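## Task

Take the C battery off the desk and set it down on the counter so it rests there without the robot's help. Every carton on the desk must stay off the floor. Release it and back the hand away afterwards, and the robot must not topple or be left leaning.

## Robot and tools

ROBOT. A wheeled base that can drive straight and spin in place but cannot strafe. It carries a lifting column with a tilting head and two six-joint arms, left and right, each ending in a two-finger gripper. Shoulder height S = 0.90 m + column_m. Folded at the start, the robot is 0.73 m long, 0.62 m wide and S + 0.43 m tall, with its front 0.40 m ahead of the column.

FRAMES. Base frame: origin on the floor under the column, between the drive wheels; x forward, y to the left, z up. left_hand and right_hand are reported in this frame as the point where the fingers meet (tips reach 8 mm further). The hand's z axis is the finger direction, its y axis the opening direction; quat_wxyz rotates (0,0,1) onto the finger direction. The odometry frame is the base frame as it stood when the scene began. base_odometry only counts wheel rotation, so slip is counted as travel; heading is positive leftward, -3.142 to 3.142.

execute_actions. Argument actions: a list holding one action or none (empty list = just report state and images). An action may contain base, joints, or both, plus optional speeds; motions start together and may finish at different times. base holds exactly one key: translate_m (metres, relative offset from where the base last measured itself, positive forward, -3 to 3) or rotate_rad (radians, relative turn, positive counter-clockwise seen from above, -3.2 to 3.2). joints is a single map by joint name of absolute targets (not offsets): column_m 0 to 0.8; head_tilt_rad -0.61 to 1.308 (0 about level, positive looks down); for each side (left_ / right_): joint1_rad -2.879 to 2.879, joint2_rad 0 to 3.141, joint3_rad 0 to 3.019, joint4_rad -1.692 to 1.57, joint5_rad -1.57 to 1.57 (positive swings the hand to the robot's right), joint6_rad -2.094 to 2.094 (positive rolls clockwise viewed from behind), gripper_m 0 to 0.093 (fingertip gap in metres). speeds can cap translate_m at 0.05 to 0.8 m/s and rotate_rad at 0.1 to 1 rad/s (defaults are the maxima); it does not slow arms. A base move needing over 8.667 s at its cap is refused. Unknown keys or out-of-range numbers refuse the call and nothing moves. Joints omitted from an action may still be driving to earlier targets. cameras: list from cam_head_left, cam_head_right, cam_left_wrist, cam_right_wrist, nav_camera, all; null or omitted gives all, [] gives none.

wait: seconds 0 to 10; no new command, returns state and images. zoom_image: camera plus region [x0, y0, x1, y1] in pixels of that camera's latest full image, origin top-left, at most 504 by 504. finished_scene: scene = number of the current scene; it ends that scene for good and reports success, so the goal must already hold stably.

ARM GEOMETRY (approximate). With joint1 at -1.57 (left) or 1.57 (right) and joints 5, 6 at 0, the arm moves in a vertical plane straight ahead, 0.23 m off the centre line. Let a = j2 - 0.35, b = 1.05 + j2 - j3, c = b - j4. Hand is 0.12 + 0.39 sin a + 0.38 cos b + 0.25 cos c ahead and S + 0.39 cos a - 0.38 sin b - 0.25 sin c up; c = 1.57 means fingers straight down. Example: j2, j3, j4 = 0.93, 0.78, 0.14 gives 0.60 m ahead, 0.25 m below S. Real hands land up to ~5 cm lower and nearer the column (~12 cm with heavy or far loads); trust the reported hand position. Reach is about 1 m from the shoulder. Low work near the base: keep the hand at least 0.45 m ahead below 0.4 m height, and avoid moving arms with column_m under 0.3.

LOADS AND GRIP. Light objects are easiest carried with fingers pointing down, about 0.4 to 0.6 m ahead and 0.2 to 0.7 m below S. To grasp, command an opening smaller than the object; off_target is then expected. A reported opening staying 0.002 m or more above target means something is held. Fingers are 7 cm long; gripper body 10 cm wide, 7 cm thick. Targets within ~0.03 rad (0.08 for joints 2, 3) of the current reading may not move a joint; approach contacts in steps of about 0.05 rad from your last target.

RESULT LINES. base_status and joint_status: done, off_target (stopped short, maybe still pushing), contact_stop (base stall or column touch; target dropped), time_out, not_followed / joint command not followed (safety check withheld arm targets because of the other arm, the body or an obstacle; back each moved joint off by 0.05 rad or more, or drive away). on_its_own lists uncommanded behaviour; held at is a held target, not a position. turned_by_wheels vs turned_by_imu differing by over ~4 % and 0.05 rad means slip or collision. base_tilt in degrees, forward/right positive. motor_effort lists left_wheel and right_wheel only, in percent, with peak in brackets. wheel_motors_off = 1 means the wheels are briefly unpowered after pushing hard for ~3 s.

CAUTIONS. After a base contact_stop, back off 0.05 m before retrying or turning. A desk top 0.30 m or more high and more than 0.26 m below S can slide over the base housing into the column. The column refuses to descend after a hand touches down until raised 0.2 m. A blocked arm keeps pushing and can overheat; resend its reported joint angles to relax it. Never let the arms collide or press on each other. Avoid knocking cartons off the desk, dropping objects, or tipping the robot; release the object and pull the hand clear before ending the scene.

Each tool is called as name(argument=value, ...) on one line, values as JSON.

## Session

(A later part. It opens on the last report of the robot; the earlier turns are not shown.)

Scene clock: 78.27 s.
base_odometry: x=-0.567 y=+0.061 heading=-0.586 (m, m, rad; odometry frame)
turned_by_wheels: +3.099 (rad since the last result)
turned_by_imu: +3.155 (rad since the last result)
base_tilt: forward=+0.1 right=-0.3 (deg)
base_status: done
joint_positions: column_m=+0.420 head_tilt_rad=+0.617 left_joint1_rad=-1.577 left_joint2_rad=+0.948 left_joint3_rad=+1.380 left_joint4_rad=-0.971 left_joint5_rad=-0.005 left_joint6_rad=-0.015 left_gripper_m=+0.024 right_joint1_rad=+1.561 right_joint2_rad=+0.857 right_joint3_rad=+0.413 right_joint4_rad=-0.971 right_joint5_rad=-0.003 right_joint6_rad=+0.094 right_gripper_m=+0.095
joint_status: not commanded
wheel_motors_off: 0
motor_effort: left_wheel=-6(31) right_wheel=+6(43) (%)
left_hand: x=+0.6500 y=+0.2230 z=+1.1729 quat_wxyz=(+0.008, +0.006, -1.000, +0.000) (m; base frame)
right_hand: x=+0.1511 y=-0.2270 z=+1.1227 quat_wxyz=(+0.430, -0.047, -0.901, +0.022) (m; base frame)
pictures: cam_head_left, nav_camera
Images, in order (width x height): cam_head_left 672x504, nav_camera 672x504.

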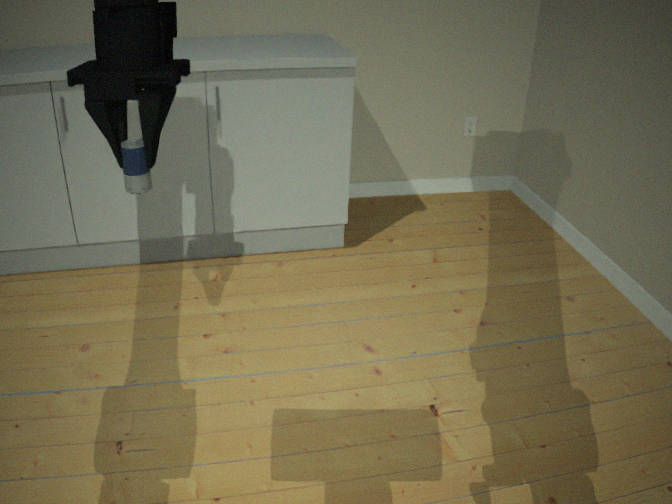

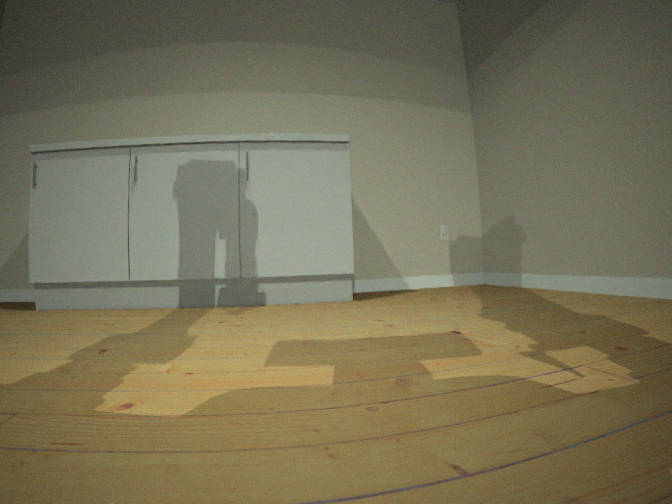

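execute_actions(actions=[{"base":{"rotate_rad":0.25}}], cameras=[])

execute_actions(actions=[{"base":{"translate_m":1.0},"joints":{"head_tilt_rad":0.8}}], cameras=["cam_head_left","cam_left_wrist"])

Scene clock: 80.93 s.
base_odometry: x=-0.567 y=+0.061 heading=-0.337 (m, m, rad; odometry frame)
turned_by_wheels: +0.248 (rad since the last result)
turned_by_imu: +0.253 (rad since the last result)
base_tilt: forward=+0.0 right=-0.3 (deg)
base_status: done
joint_positions: column_m=+0.420 head_tilt_rad=+0.617 left_joint1_rad=-1.575 left_joint2_rad=+0.948 left_joint3_rad=+1.380 left_joint4_rad=-0.971 left_joint5_rad=-0.006 left_joint6_rad=-0.015 left_gripper_m=+0.024 right_joint1_rad=+1.561 right_joint2_rad=+0.857 right_joint3_rad=+0.413 right_joint4_rad=-0.971 right_joint5_rad=-0.003 right_joint6_rad=+0.094 right_gripper_m=+0.095
joint_status: not commanded
wheel_motors_off: 0
motor_effort: left_wheel=-6(30) right_wheel=+7(32) (%)
left_hand: x=+0.6500 y=+0.2236 z=+1.1729 quat_wxyz=(+0.008, +0.006, -1.000, -0.001) (m; base frame)
right_hand: x=+0.1511 y=-0.2270 z=+1.1227 quat_wxyz=(+0.430, -0.047, -0.901, +0.022) (m; base frame)
pictures: none
No camera images: the call's "cameras" was empty. Leave "cameras" out to get every camera's image.

Scene clock: 84.47 s.
base_odometry: x=+0.377 y=-0.270 heading=-0.338 (m, m, rad; odometry frame)
turned_by_wheels: +0.000 (rad since the last result)
turned_by_imu: +0.001 (rad since the last result)
base_tilt: forward=+0.0 right=-0.1 (deg)
base_status: done
joint_positions: column_m=+0.420 head_tilt_rad=+0.802 left_joint1_rad=-1.575 left_joint2_rad=+0.948 left_joint3_rad=+1.380 left_joint4_rad=-0.971 left_joint5_rad=-0.006 left_joint6_rad=-0.015 left_gripper_m=+0.024 right_joint1_rad=+1.561 right_joint2_rad=+0.857 right_joint3_rad=+0.416 right_joint4_rad=-0.971 right_joint5_rad=-0.003 right_joint6_rad=+0.094 right_gripper_m=+0.095
joint_status: all done
wheel_motors_off: 0
motor_effort: left_wheel=-1(35) right_wheel=+0(50) (%)
left_hand: x=+0.6500 y=+0.2236 z=+1.1729 quat_wxyz=(+0.008, +0.006, -1.000, -0.001) (m; base frame)
right_hand: x=+0.1529 y=-0.2270 z=+1.1221 quat_wxyz=(+0.429, -0.047, -0.902, +0.022) (m; base frame)
pictures: cam_head_left, cam_left_wrist
Images, in order (width x height): cam_head_left 672x504, cam_left_wrist 672x504.

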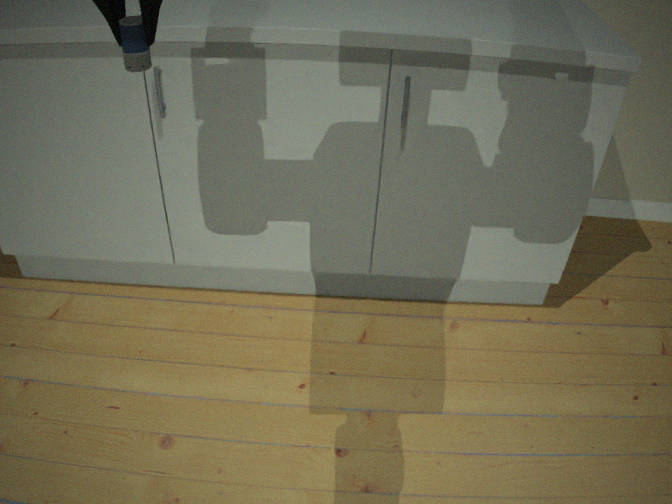

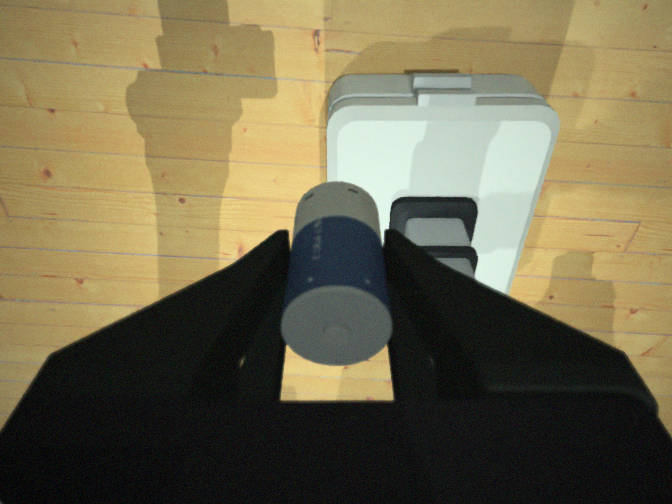

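execute_actions(actions=[{"base":{"translate_m":0.55},"speeds":{"translate_m":0.4},"joints":{"head_tilt_rad":0.9}}], cameras=["cam_head_left","cam_left_wrist"])

Scene clock: 89.33 s.
base_odometry: x=+0.896 y=-0.453 heading=-0.338 (m, m, rad; odometry frame)
turned_by_wheels: -0.001 (rad since the last result)
turned_by_imu: +0.000 (rad since the last result)
base_tilt: forward=+0.2 right=-0.1 (deg)
base_status: done
joint_positions: column_m=+0.420 head_tilt_rad=+0.901 left_joint1_rad=-1.575 left_joint2_rad=+0.948 left_joint3_rad=+1.380 left_joint4_rad=-0.971 left_joint5_rad=-0.006 left_joint6_rad=-0.015 left_gripper_m=+0.024 right_joint1_rad=+1.561 right_joint2_rad=+0.857 right_joint3_rad=+0.415 right_joint4_rad=-0.971 right_joint5_rad=-0.003 right_joint6_rad=+0.094 right_gripper_m=+0.095
joint_status: all done
wheel_motors_off: 0
motor_effort: left_wheel=-1(26) right_wheel=+1(34) (%)
left_hand: x=+0.6501 y=+0.2236 z=+1.1729 quat_wxyz=(+0.008, +0.006, -1.000, -0.001) (m; base frame)
right_hand: x=+0.1523 y=-0.2270 z=+1.1223 quat_wxyz=(+0.429, -0.047, -0.902, +0.022) (m; base frame)
pictures: cam_head_left, cam_left_wrist
Images, in order (width x height): cam_head_left 672x504, cam_left_wrist 672x504.

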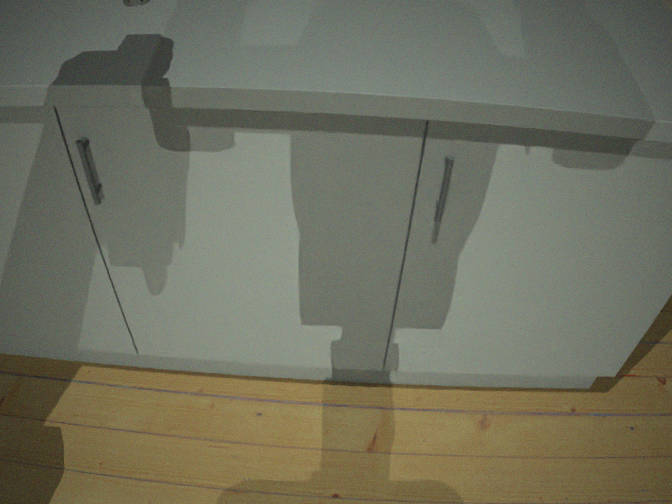

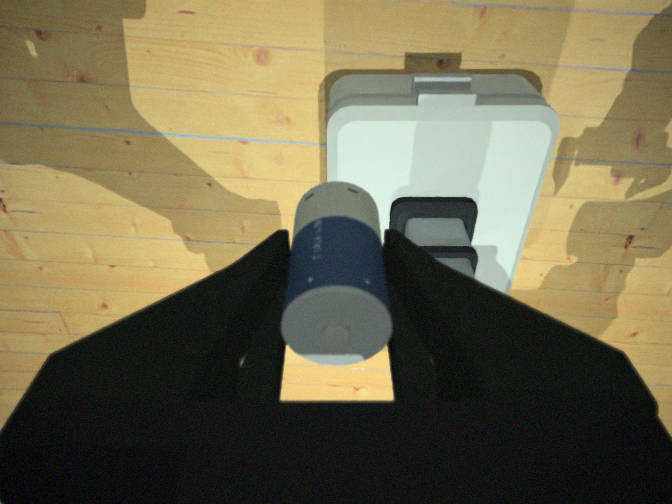

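execute_actions(actions=[{"base":{"translate_m":0.35},"speeds":{"translate_m":0.3}}], cameras=["cam_head_left","cam_left_wrist"])

Scene clock: 93.23 s.
base_odometry: x=+1.226 y=-0.569 heading=-0.339 (m, m, rad; odometry frame)
turned_by_wheels: -0.001 (rad since the last result)
turned_by_imu: +0.000 (rad since the last result)
base_tilt: forward=+0.1 right=-0.2 (deg)
base_status: done
joint_positions: column_m=+0.420 head_tilt_rad=+0.902 left_joint1_rad=-1.575 left_joint2_rad=+0.948 left_joint3_rad=+1.381 left_joint4_rad=-0.970 left_joint5_rad=-0.006 left_joint6_rad=-0.015 left_gripper_m=+0.024 right_joint1_rad=+1.561 right_joint2_rad=+0.857 right_joint3_rad=+0.416 right_joint4_rad=-0.971 right_joint5_rad=-0.003 right_joint6_rad=+0.094 right_gripper_m=+0.095
joint_status: not commanded
wheel_motors_off: 0
motor_effort: left_wheel=-1(27) right_wheel=+2(29) (%)
left_hand: x=+0.6504 y=+0.2236 z=+1.1730 quat_wxyz=(+0.007, +0.006, -1.000, -0.001) (m; base frame)
right_hand: x=+0.1529 y=-0.2270 z=+1.1221 quat_wxyz=(+0.429, -0.047, -0.902, +0.022) (m; base frame)
pictures: cam_head_left, cam_left_wrist
Images, in order (width x height): cam_head_left 672x504, cam_left_wrist 672x504.

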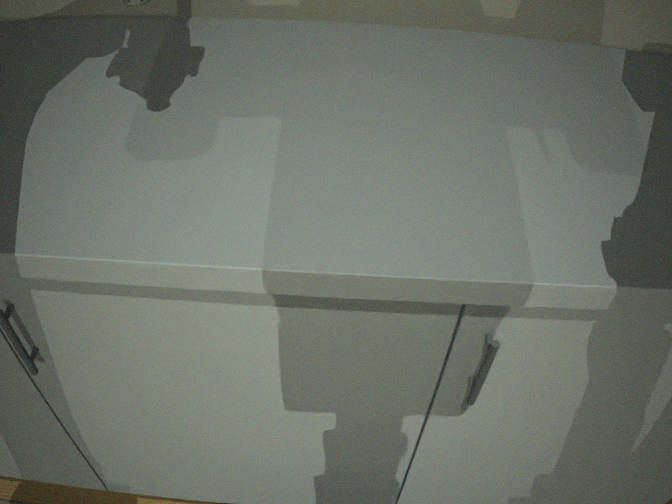

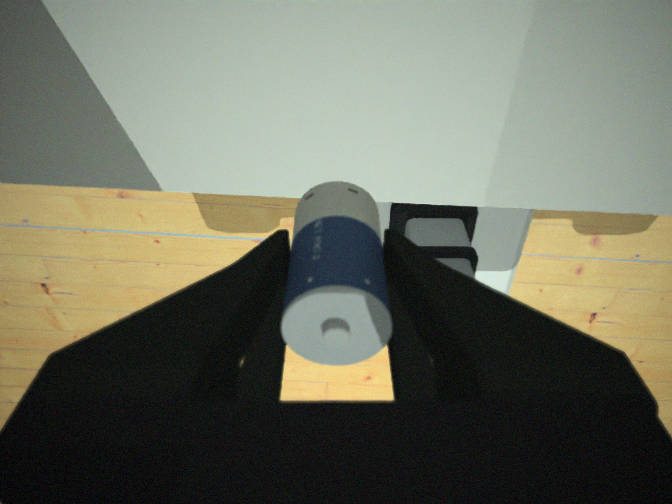

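execute_actions(actions=[{"base":{"translate_m":0.07},"speeds":{"translate_m":0.1},"joints":{"column_m":0.25}}], cameras=["cam_head_left","cam_left_wrist"])

Scene clock: 97.20 s.
base_odometry: x=+1.292 y=-0.592 heading=-0.339 (m, m, rad; odometry frame)
turned_by_wheels: -0.001 (rad since the last result)
turned_by_imu: +0.000 (rad since the last result)
base_tilt: forward=+0.0 right=-0.3 (deg)
base_status: done
joint_positions: column_m=+0.250 head_tilt_rad=+0.902 left_joint1_rad=-1.575 left_joint2_rad=+0.949 left_joint3_rad=+1.381 left_joint4_rad=-0.971 left_joint5_rad=-0.006 left_joint6_rad=-0.015 left_gripper_m=+0.024 right_joint1_rad=+1.561 right_joint2_rad=+0.857 right_joint3_rad=+0.415 right_joint4_rad=-0.971 right_joint5_rad=-0.003 right_joint6_rad=+0.094 right_gripper_m=+0.095
joint_status: all done
wheel_motors_off: 0
motor_effort: left_wheel=-1(26) right_wheel=+1(30) (%)
left_hand: x=+0.6502 y=+0.2236 z=+1.0029 quat_wxyz=(+0.008, +0.006, -1.000, -0.001) (m; base frame)
right_hand: x=+0.1523 y=-0.2270 z=+0.9524 quat_wxyz=(+0.429, -0.047, -0.902, +0.022) (m; base frame)
pictures: cam_head_left, cam_left_wrist
Images, in order (width x height): cam_head_left 672x504, cam_left_wrist 672x504.

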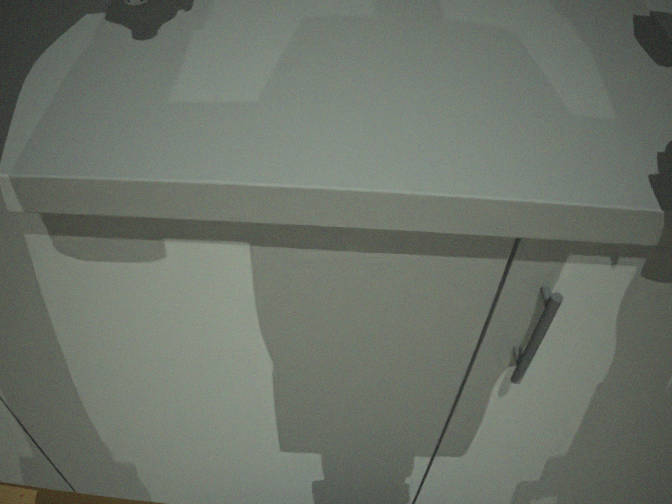

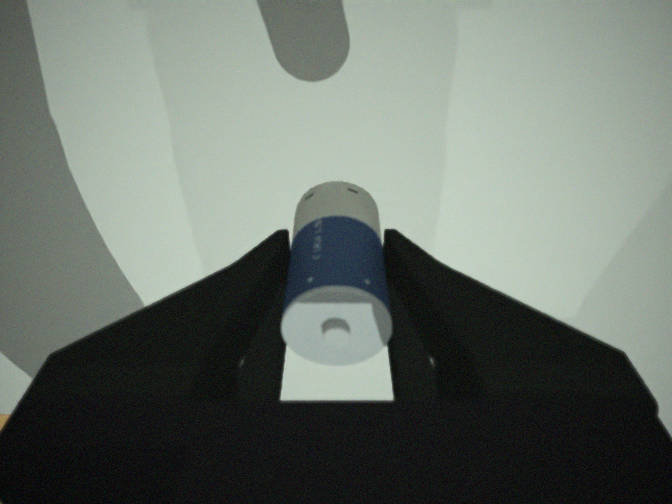

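execute_actions(actions=[{"joints":{"column_m":0.22}}], cameras=["cam_left_wrist"])

execute_actions(actions=[{"joints":{"column_m":0.195,"head_tilt_rad":0.75}}], cameras=["cam_left_wrist","cam_head_left"])

Scene clock: 99.23 s.
base_odometry: x=+1.292 y=-0.592 heading=-0.339 (m, m, rad; odometry frame)
turned_by_wheels: +0.000 (rad since the last result)
turned_by_imu: +0.000 (rad since the last result)
base_tilt: forward=+0.2 right=-0.1 (deg)
base_status: not commanded
joint_positions: column_m=+0.220 head_tilt_rad=+0.902 left_joint1_rad=-1.575 left_joint2_rad=+0.949 left_joint3_rad=+1.381 left_joint4_rad=-0.971 left_joint5_rad=-0.006 left_joint6_rad=-0.015 left_gripper_m=+0.024 right_joint1_rad=+1.561 right_joint2_rad=+0.857 right_joint3_rad=+0.415 right_joint4_rad=-0.971 right_joint5_rad=-0.003 right_joint6_rad=+0.094 right_gripper_m=+0.095
joint_status: all done
wheel_motors_off: 0
motor_effort: left_wheel=-1(1) right_wheel=+1(1) (%)
left_hand: x=+0.6502 y=+0.2236 z=+0.9729 quat_wxyz=(+0.008, +0.006, -1.000, -0.001) (m; base frame)
right_hand: x=+0.1523 y=-0.2270 z=+0.9224 quat_wxyz=(+0.429, -0.047, -0.902, +0.022) (m; base frame)
pictures: cam_left_wrist
Images, in order (width x height): cam_left_wrist 672x504.

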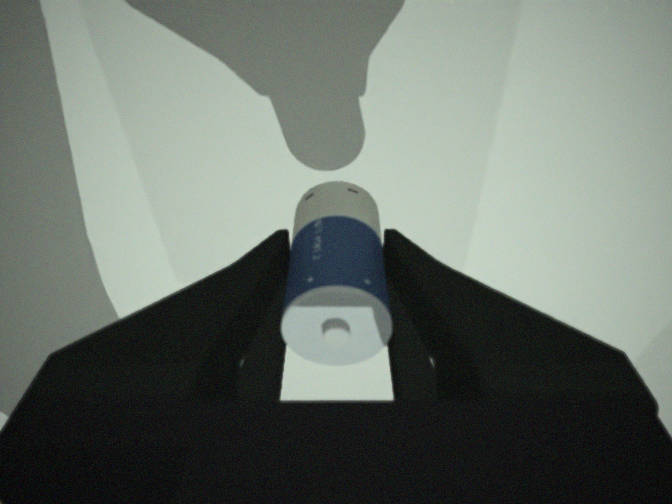

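Scene clock: 100.13 s.
base_odometry: x=+1.292 y=-0.592 heading=-0.339 (m, m, rad; odometry frame)
turned_by_wheels: +0.000 (rad since the last result)
turned_by_imu: +0.000 (rad since the last result)
base_tilt: forward=+0.1 right=+0.0 (deg)
base_status: not commanded
joint_positions: column_m=+0.195 head_tilt_rad=+0.766 left_joint1_rad=-1.575 left_joint2_rad=+0.948 left_joint3_rad=+1.381 left_joint4_rad=-0.971 left_joint5_rad=-0.006 left_joint6_rad=-0.015 left_gripper_m=+0.024 right_joint1_rad=+1.561 right_joint2_rad=+0.857 right_joint3_rad=+0.415 right_joint4_rad=-0.971 right_joint5_rad=-0.003 right_joint6_rad=+0.094 right_gripper_m=+0.095
joint_status: all done
wheel_motors_off: 0
motor_effort: left_wheel=-1(1) right_wheel=+1(0) (%)
left_hand: x=+0.6503 y=+0.2236 z=+0.9481 quat_wxyz=(+0.007, +0.006, -1.000, -0.001) (m; base frame)
right_hand: x=+0.1523 y=-0.2270 z=+0.8974 quat_wxyz=(+0.429, -0.047, -0.902, +0.022) (m; base frame)
pictures: cam_head_left, cam_left_wrist
Images, in order (width x height): cam_head_left 672x504, cam_left_wrist 672x504.

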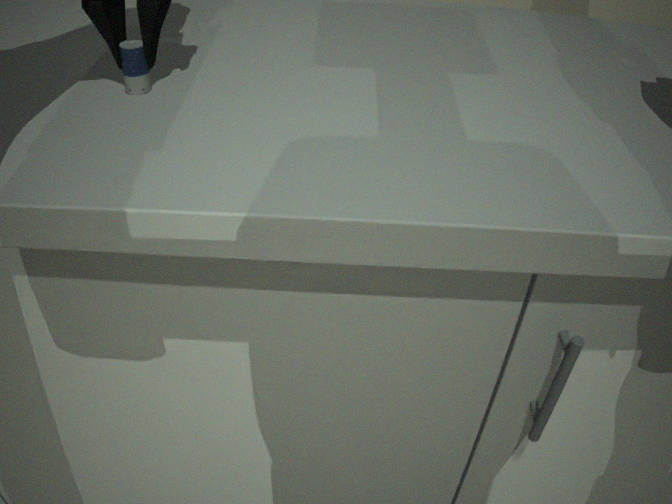

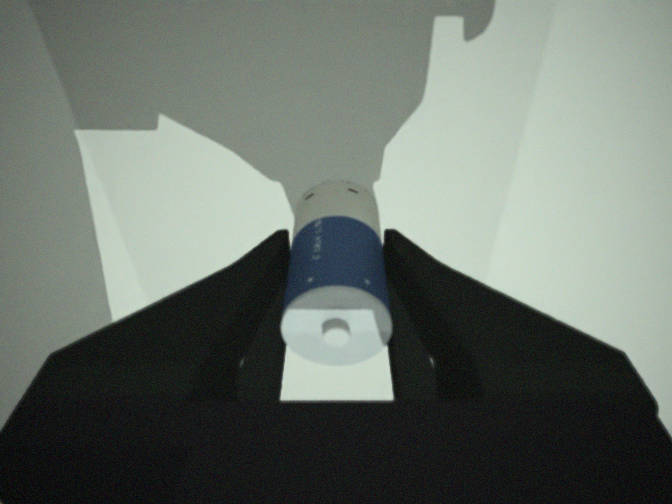

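Essentially touching; release.

execute_actions(actions=[{"joints":{"column_m":0.188,"left_gripper_m":0.09}}], cameras=[])

execute_actions(actions=[{"joints":{"column_m":0.35}}], cameras=[])

execute_actions(actions=[{"base":{"translate_m":-0.5}}], cameras=["cam_head_left"])

Scene clock: 102.30 s.
base_odometry: x=+1.292 y=-0.592 heading=-0.339 (m, m, rad; odometry frame)
turned_by_wheels: +0.000 (rad since the last result)
turned_by_imu: +0.000 (rad since the last result)
base_tilt: forward=+0.1 right=-0.2 (deg)
base_status: not commanded
joint_positions: column_m=+0.188 head_tilt_rad=+0.766 left_joint1_rad=-1.575 left_joint2_rad=+0.944 left_joint3_rad=+1.381 left_joint4_rad=-0.971 left_joint5_rad=-0.006 left_joint6_rad=-0.015 left_gripper_m=+0.090 right_joint1_rad=+1.561 right_joint2_rad=+0.857 right_joint3_rad=+0.415 right_joint4_rad=-0.971 right_joint5_rad=-0.003 right_joint6_rad=+0.094 right_gripper_m=+0.095
joint_status: all done
wheel_motors_off: 0
motor_effort: left_wheel=-1(1) right_wheel=+1(2) (%)
left_hand: x=+0.6508 y=+0.2236 z=+0.9436 quat_wxyz=(+0.005, +0.006, -1.000, -0.001) (m; base frame)
right_hand: x=+0.1523 y=-0.2270 z=+0.8904 quat_wxyz=(+0.429, -0.047, -0.902, +0.022) (m; base frame)
pictures: none
No camera images: the call's "cameras" was empty. Leave "cameras" out to get every camera's image.

Scene clock: 105.00 s.
base_odometry: x=+1.292 y=-0.592 heading=-0.339 (m, m, rad; odometry frame)
turned_by_wheels: +0.000 (rad since the last result)
turned_by_imu: +0.000 (rad since the last result)
base_tilt: forward=+0.0 right=+0.0 (deg)
base_status: not commanded
joint_positions: column_m=+0.350 head_tilt_rad=+0.766 left_joint1_rad=-1.575 left_joint2_rad=+0.944 left_joint3_rad=+1.381 left_joint4_rad=-0.971 left_joint5_rad=-0.006 left_joint6_rad=-0.015 left_gripper_m=+0.090 right_joint1_rad=+1.561 right_joint2_rad=+0.857 right_joint3_rad=+0.415 right_joint4_rad=-0.971 right_joint5_rad=-0.003 right_joint6_rad=+0.094 right_gripper_m=+0.095
joint_status: all done
wheel_motors_off: 0
motor_effort: left_wheel=-1(2) right_wheel=+1(1) (%)
left_hand: x=+0.6508 y=+0.2236 z=+1.1054 quat_wxyz=(+0.005, +0.006, -1.000, -0.001) (m; base frame)
right_hand: x=+0.1523 y=-0.2270 z=+1.0523 quat_wxyz=(+0.429, -0.047, -0.902, +0.022) (m; base frame)
pictures: none
No camera images: the call's "cameras" was empty. Leave "cameras" out to get every camera's image.

Scene clock: 107.70 s.
base_odometry: x=+0.820 y=-0.425 heading=-0.341 (m, m, rad; odometry frame)
turned_by_wheels: -0.002 (rad since the last result)
turned_by_imu: -0.002 (rad since the last result)
base_tilt: forward=+0.0 right=-0.2 (deg)
base_status: done
joint_positions: column_m=+0.350 head_tilt_rad=+0.766 left_joint1_rad=-1.575 left_joint2_rad=+0.944 left_joint3_rad=+1.380 left_joint4_rad=-0.972 left_joint5_rad=-0.006 left_joint6_rad=-0.015 left_gripper_m=+0.090 right_joint1_rad=+1.561 right_joint2_rad=+0.857 right_joint3_rad=+0.413 right_joint4_rad=-0.971 right_joint5_rad=-0.003 right_joint6_rad=+0.094 right_gripper_m=+0.095
joint_status: not commanded
wheel_motors_off: 0
motor_effort: left_wheel=-1(35) right_wheel=+2(36) (%)
left_hand: x=+0.6502 y=+0.2236 z=+1.1051 quat_wxyz=(+0.006, +0.006, -1.000, -0.001) (m; base frame)
right_hand: x=+0.1513 y=-0.2270 z=+1.0526 quat_wxyz=(+0.430, -0.047, -0.901, +0.022) (m; base frame)
pictures: cam_head_left
Images, in order (width x height): cam_head_left 672x504.

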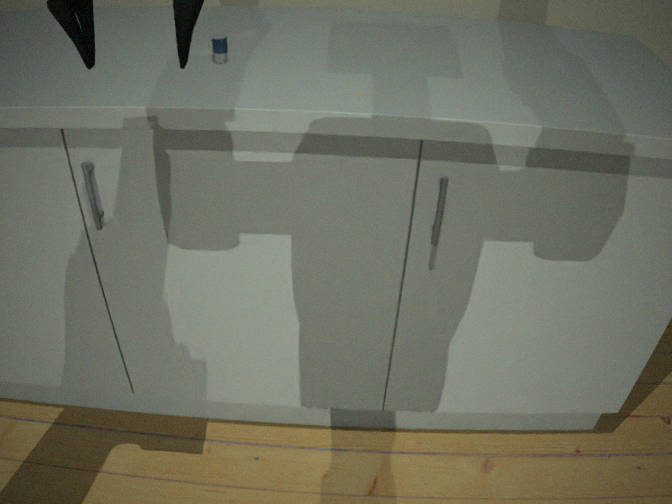

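finished_scene(scene=1)

The scene is finished: the task was done.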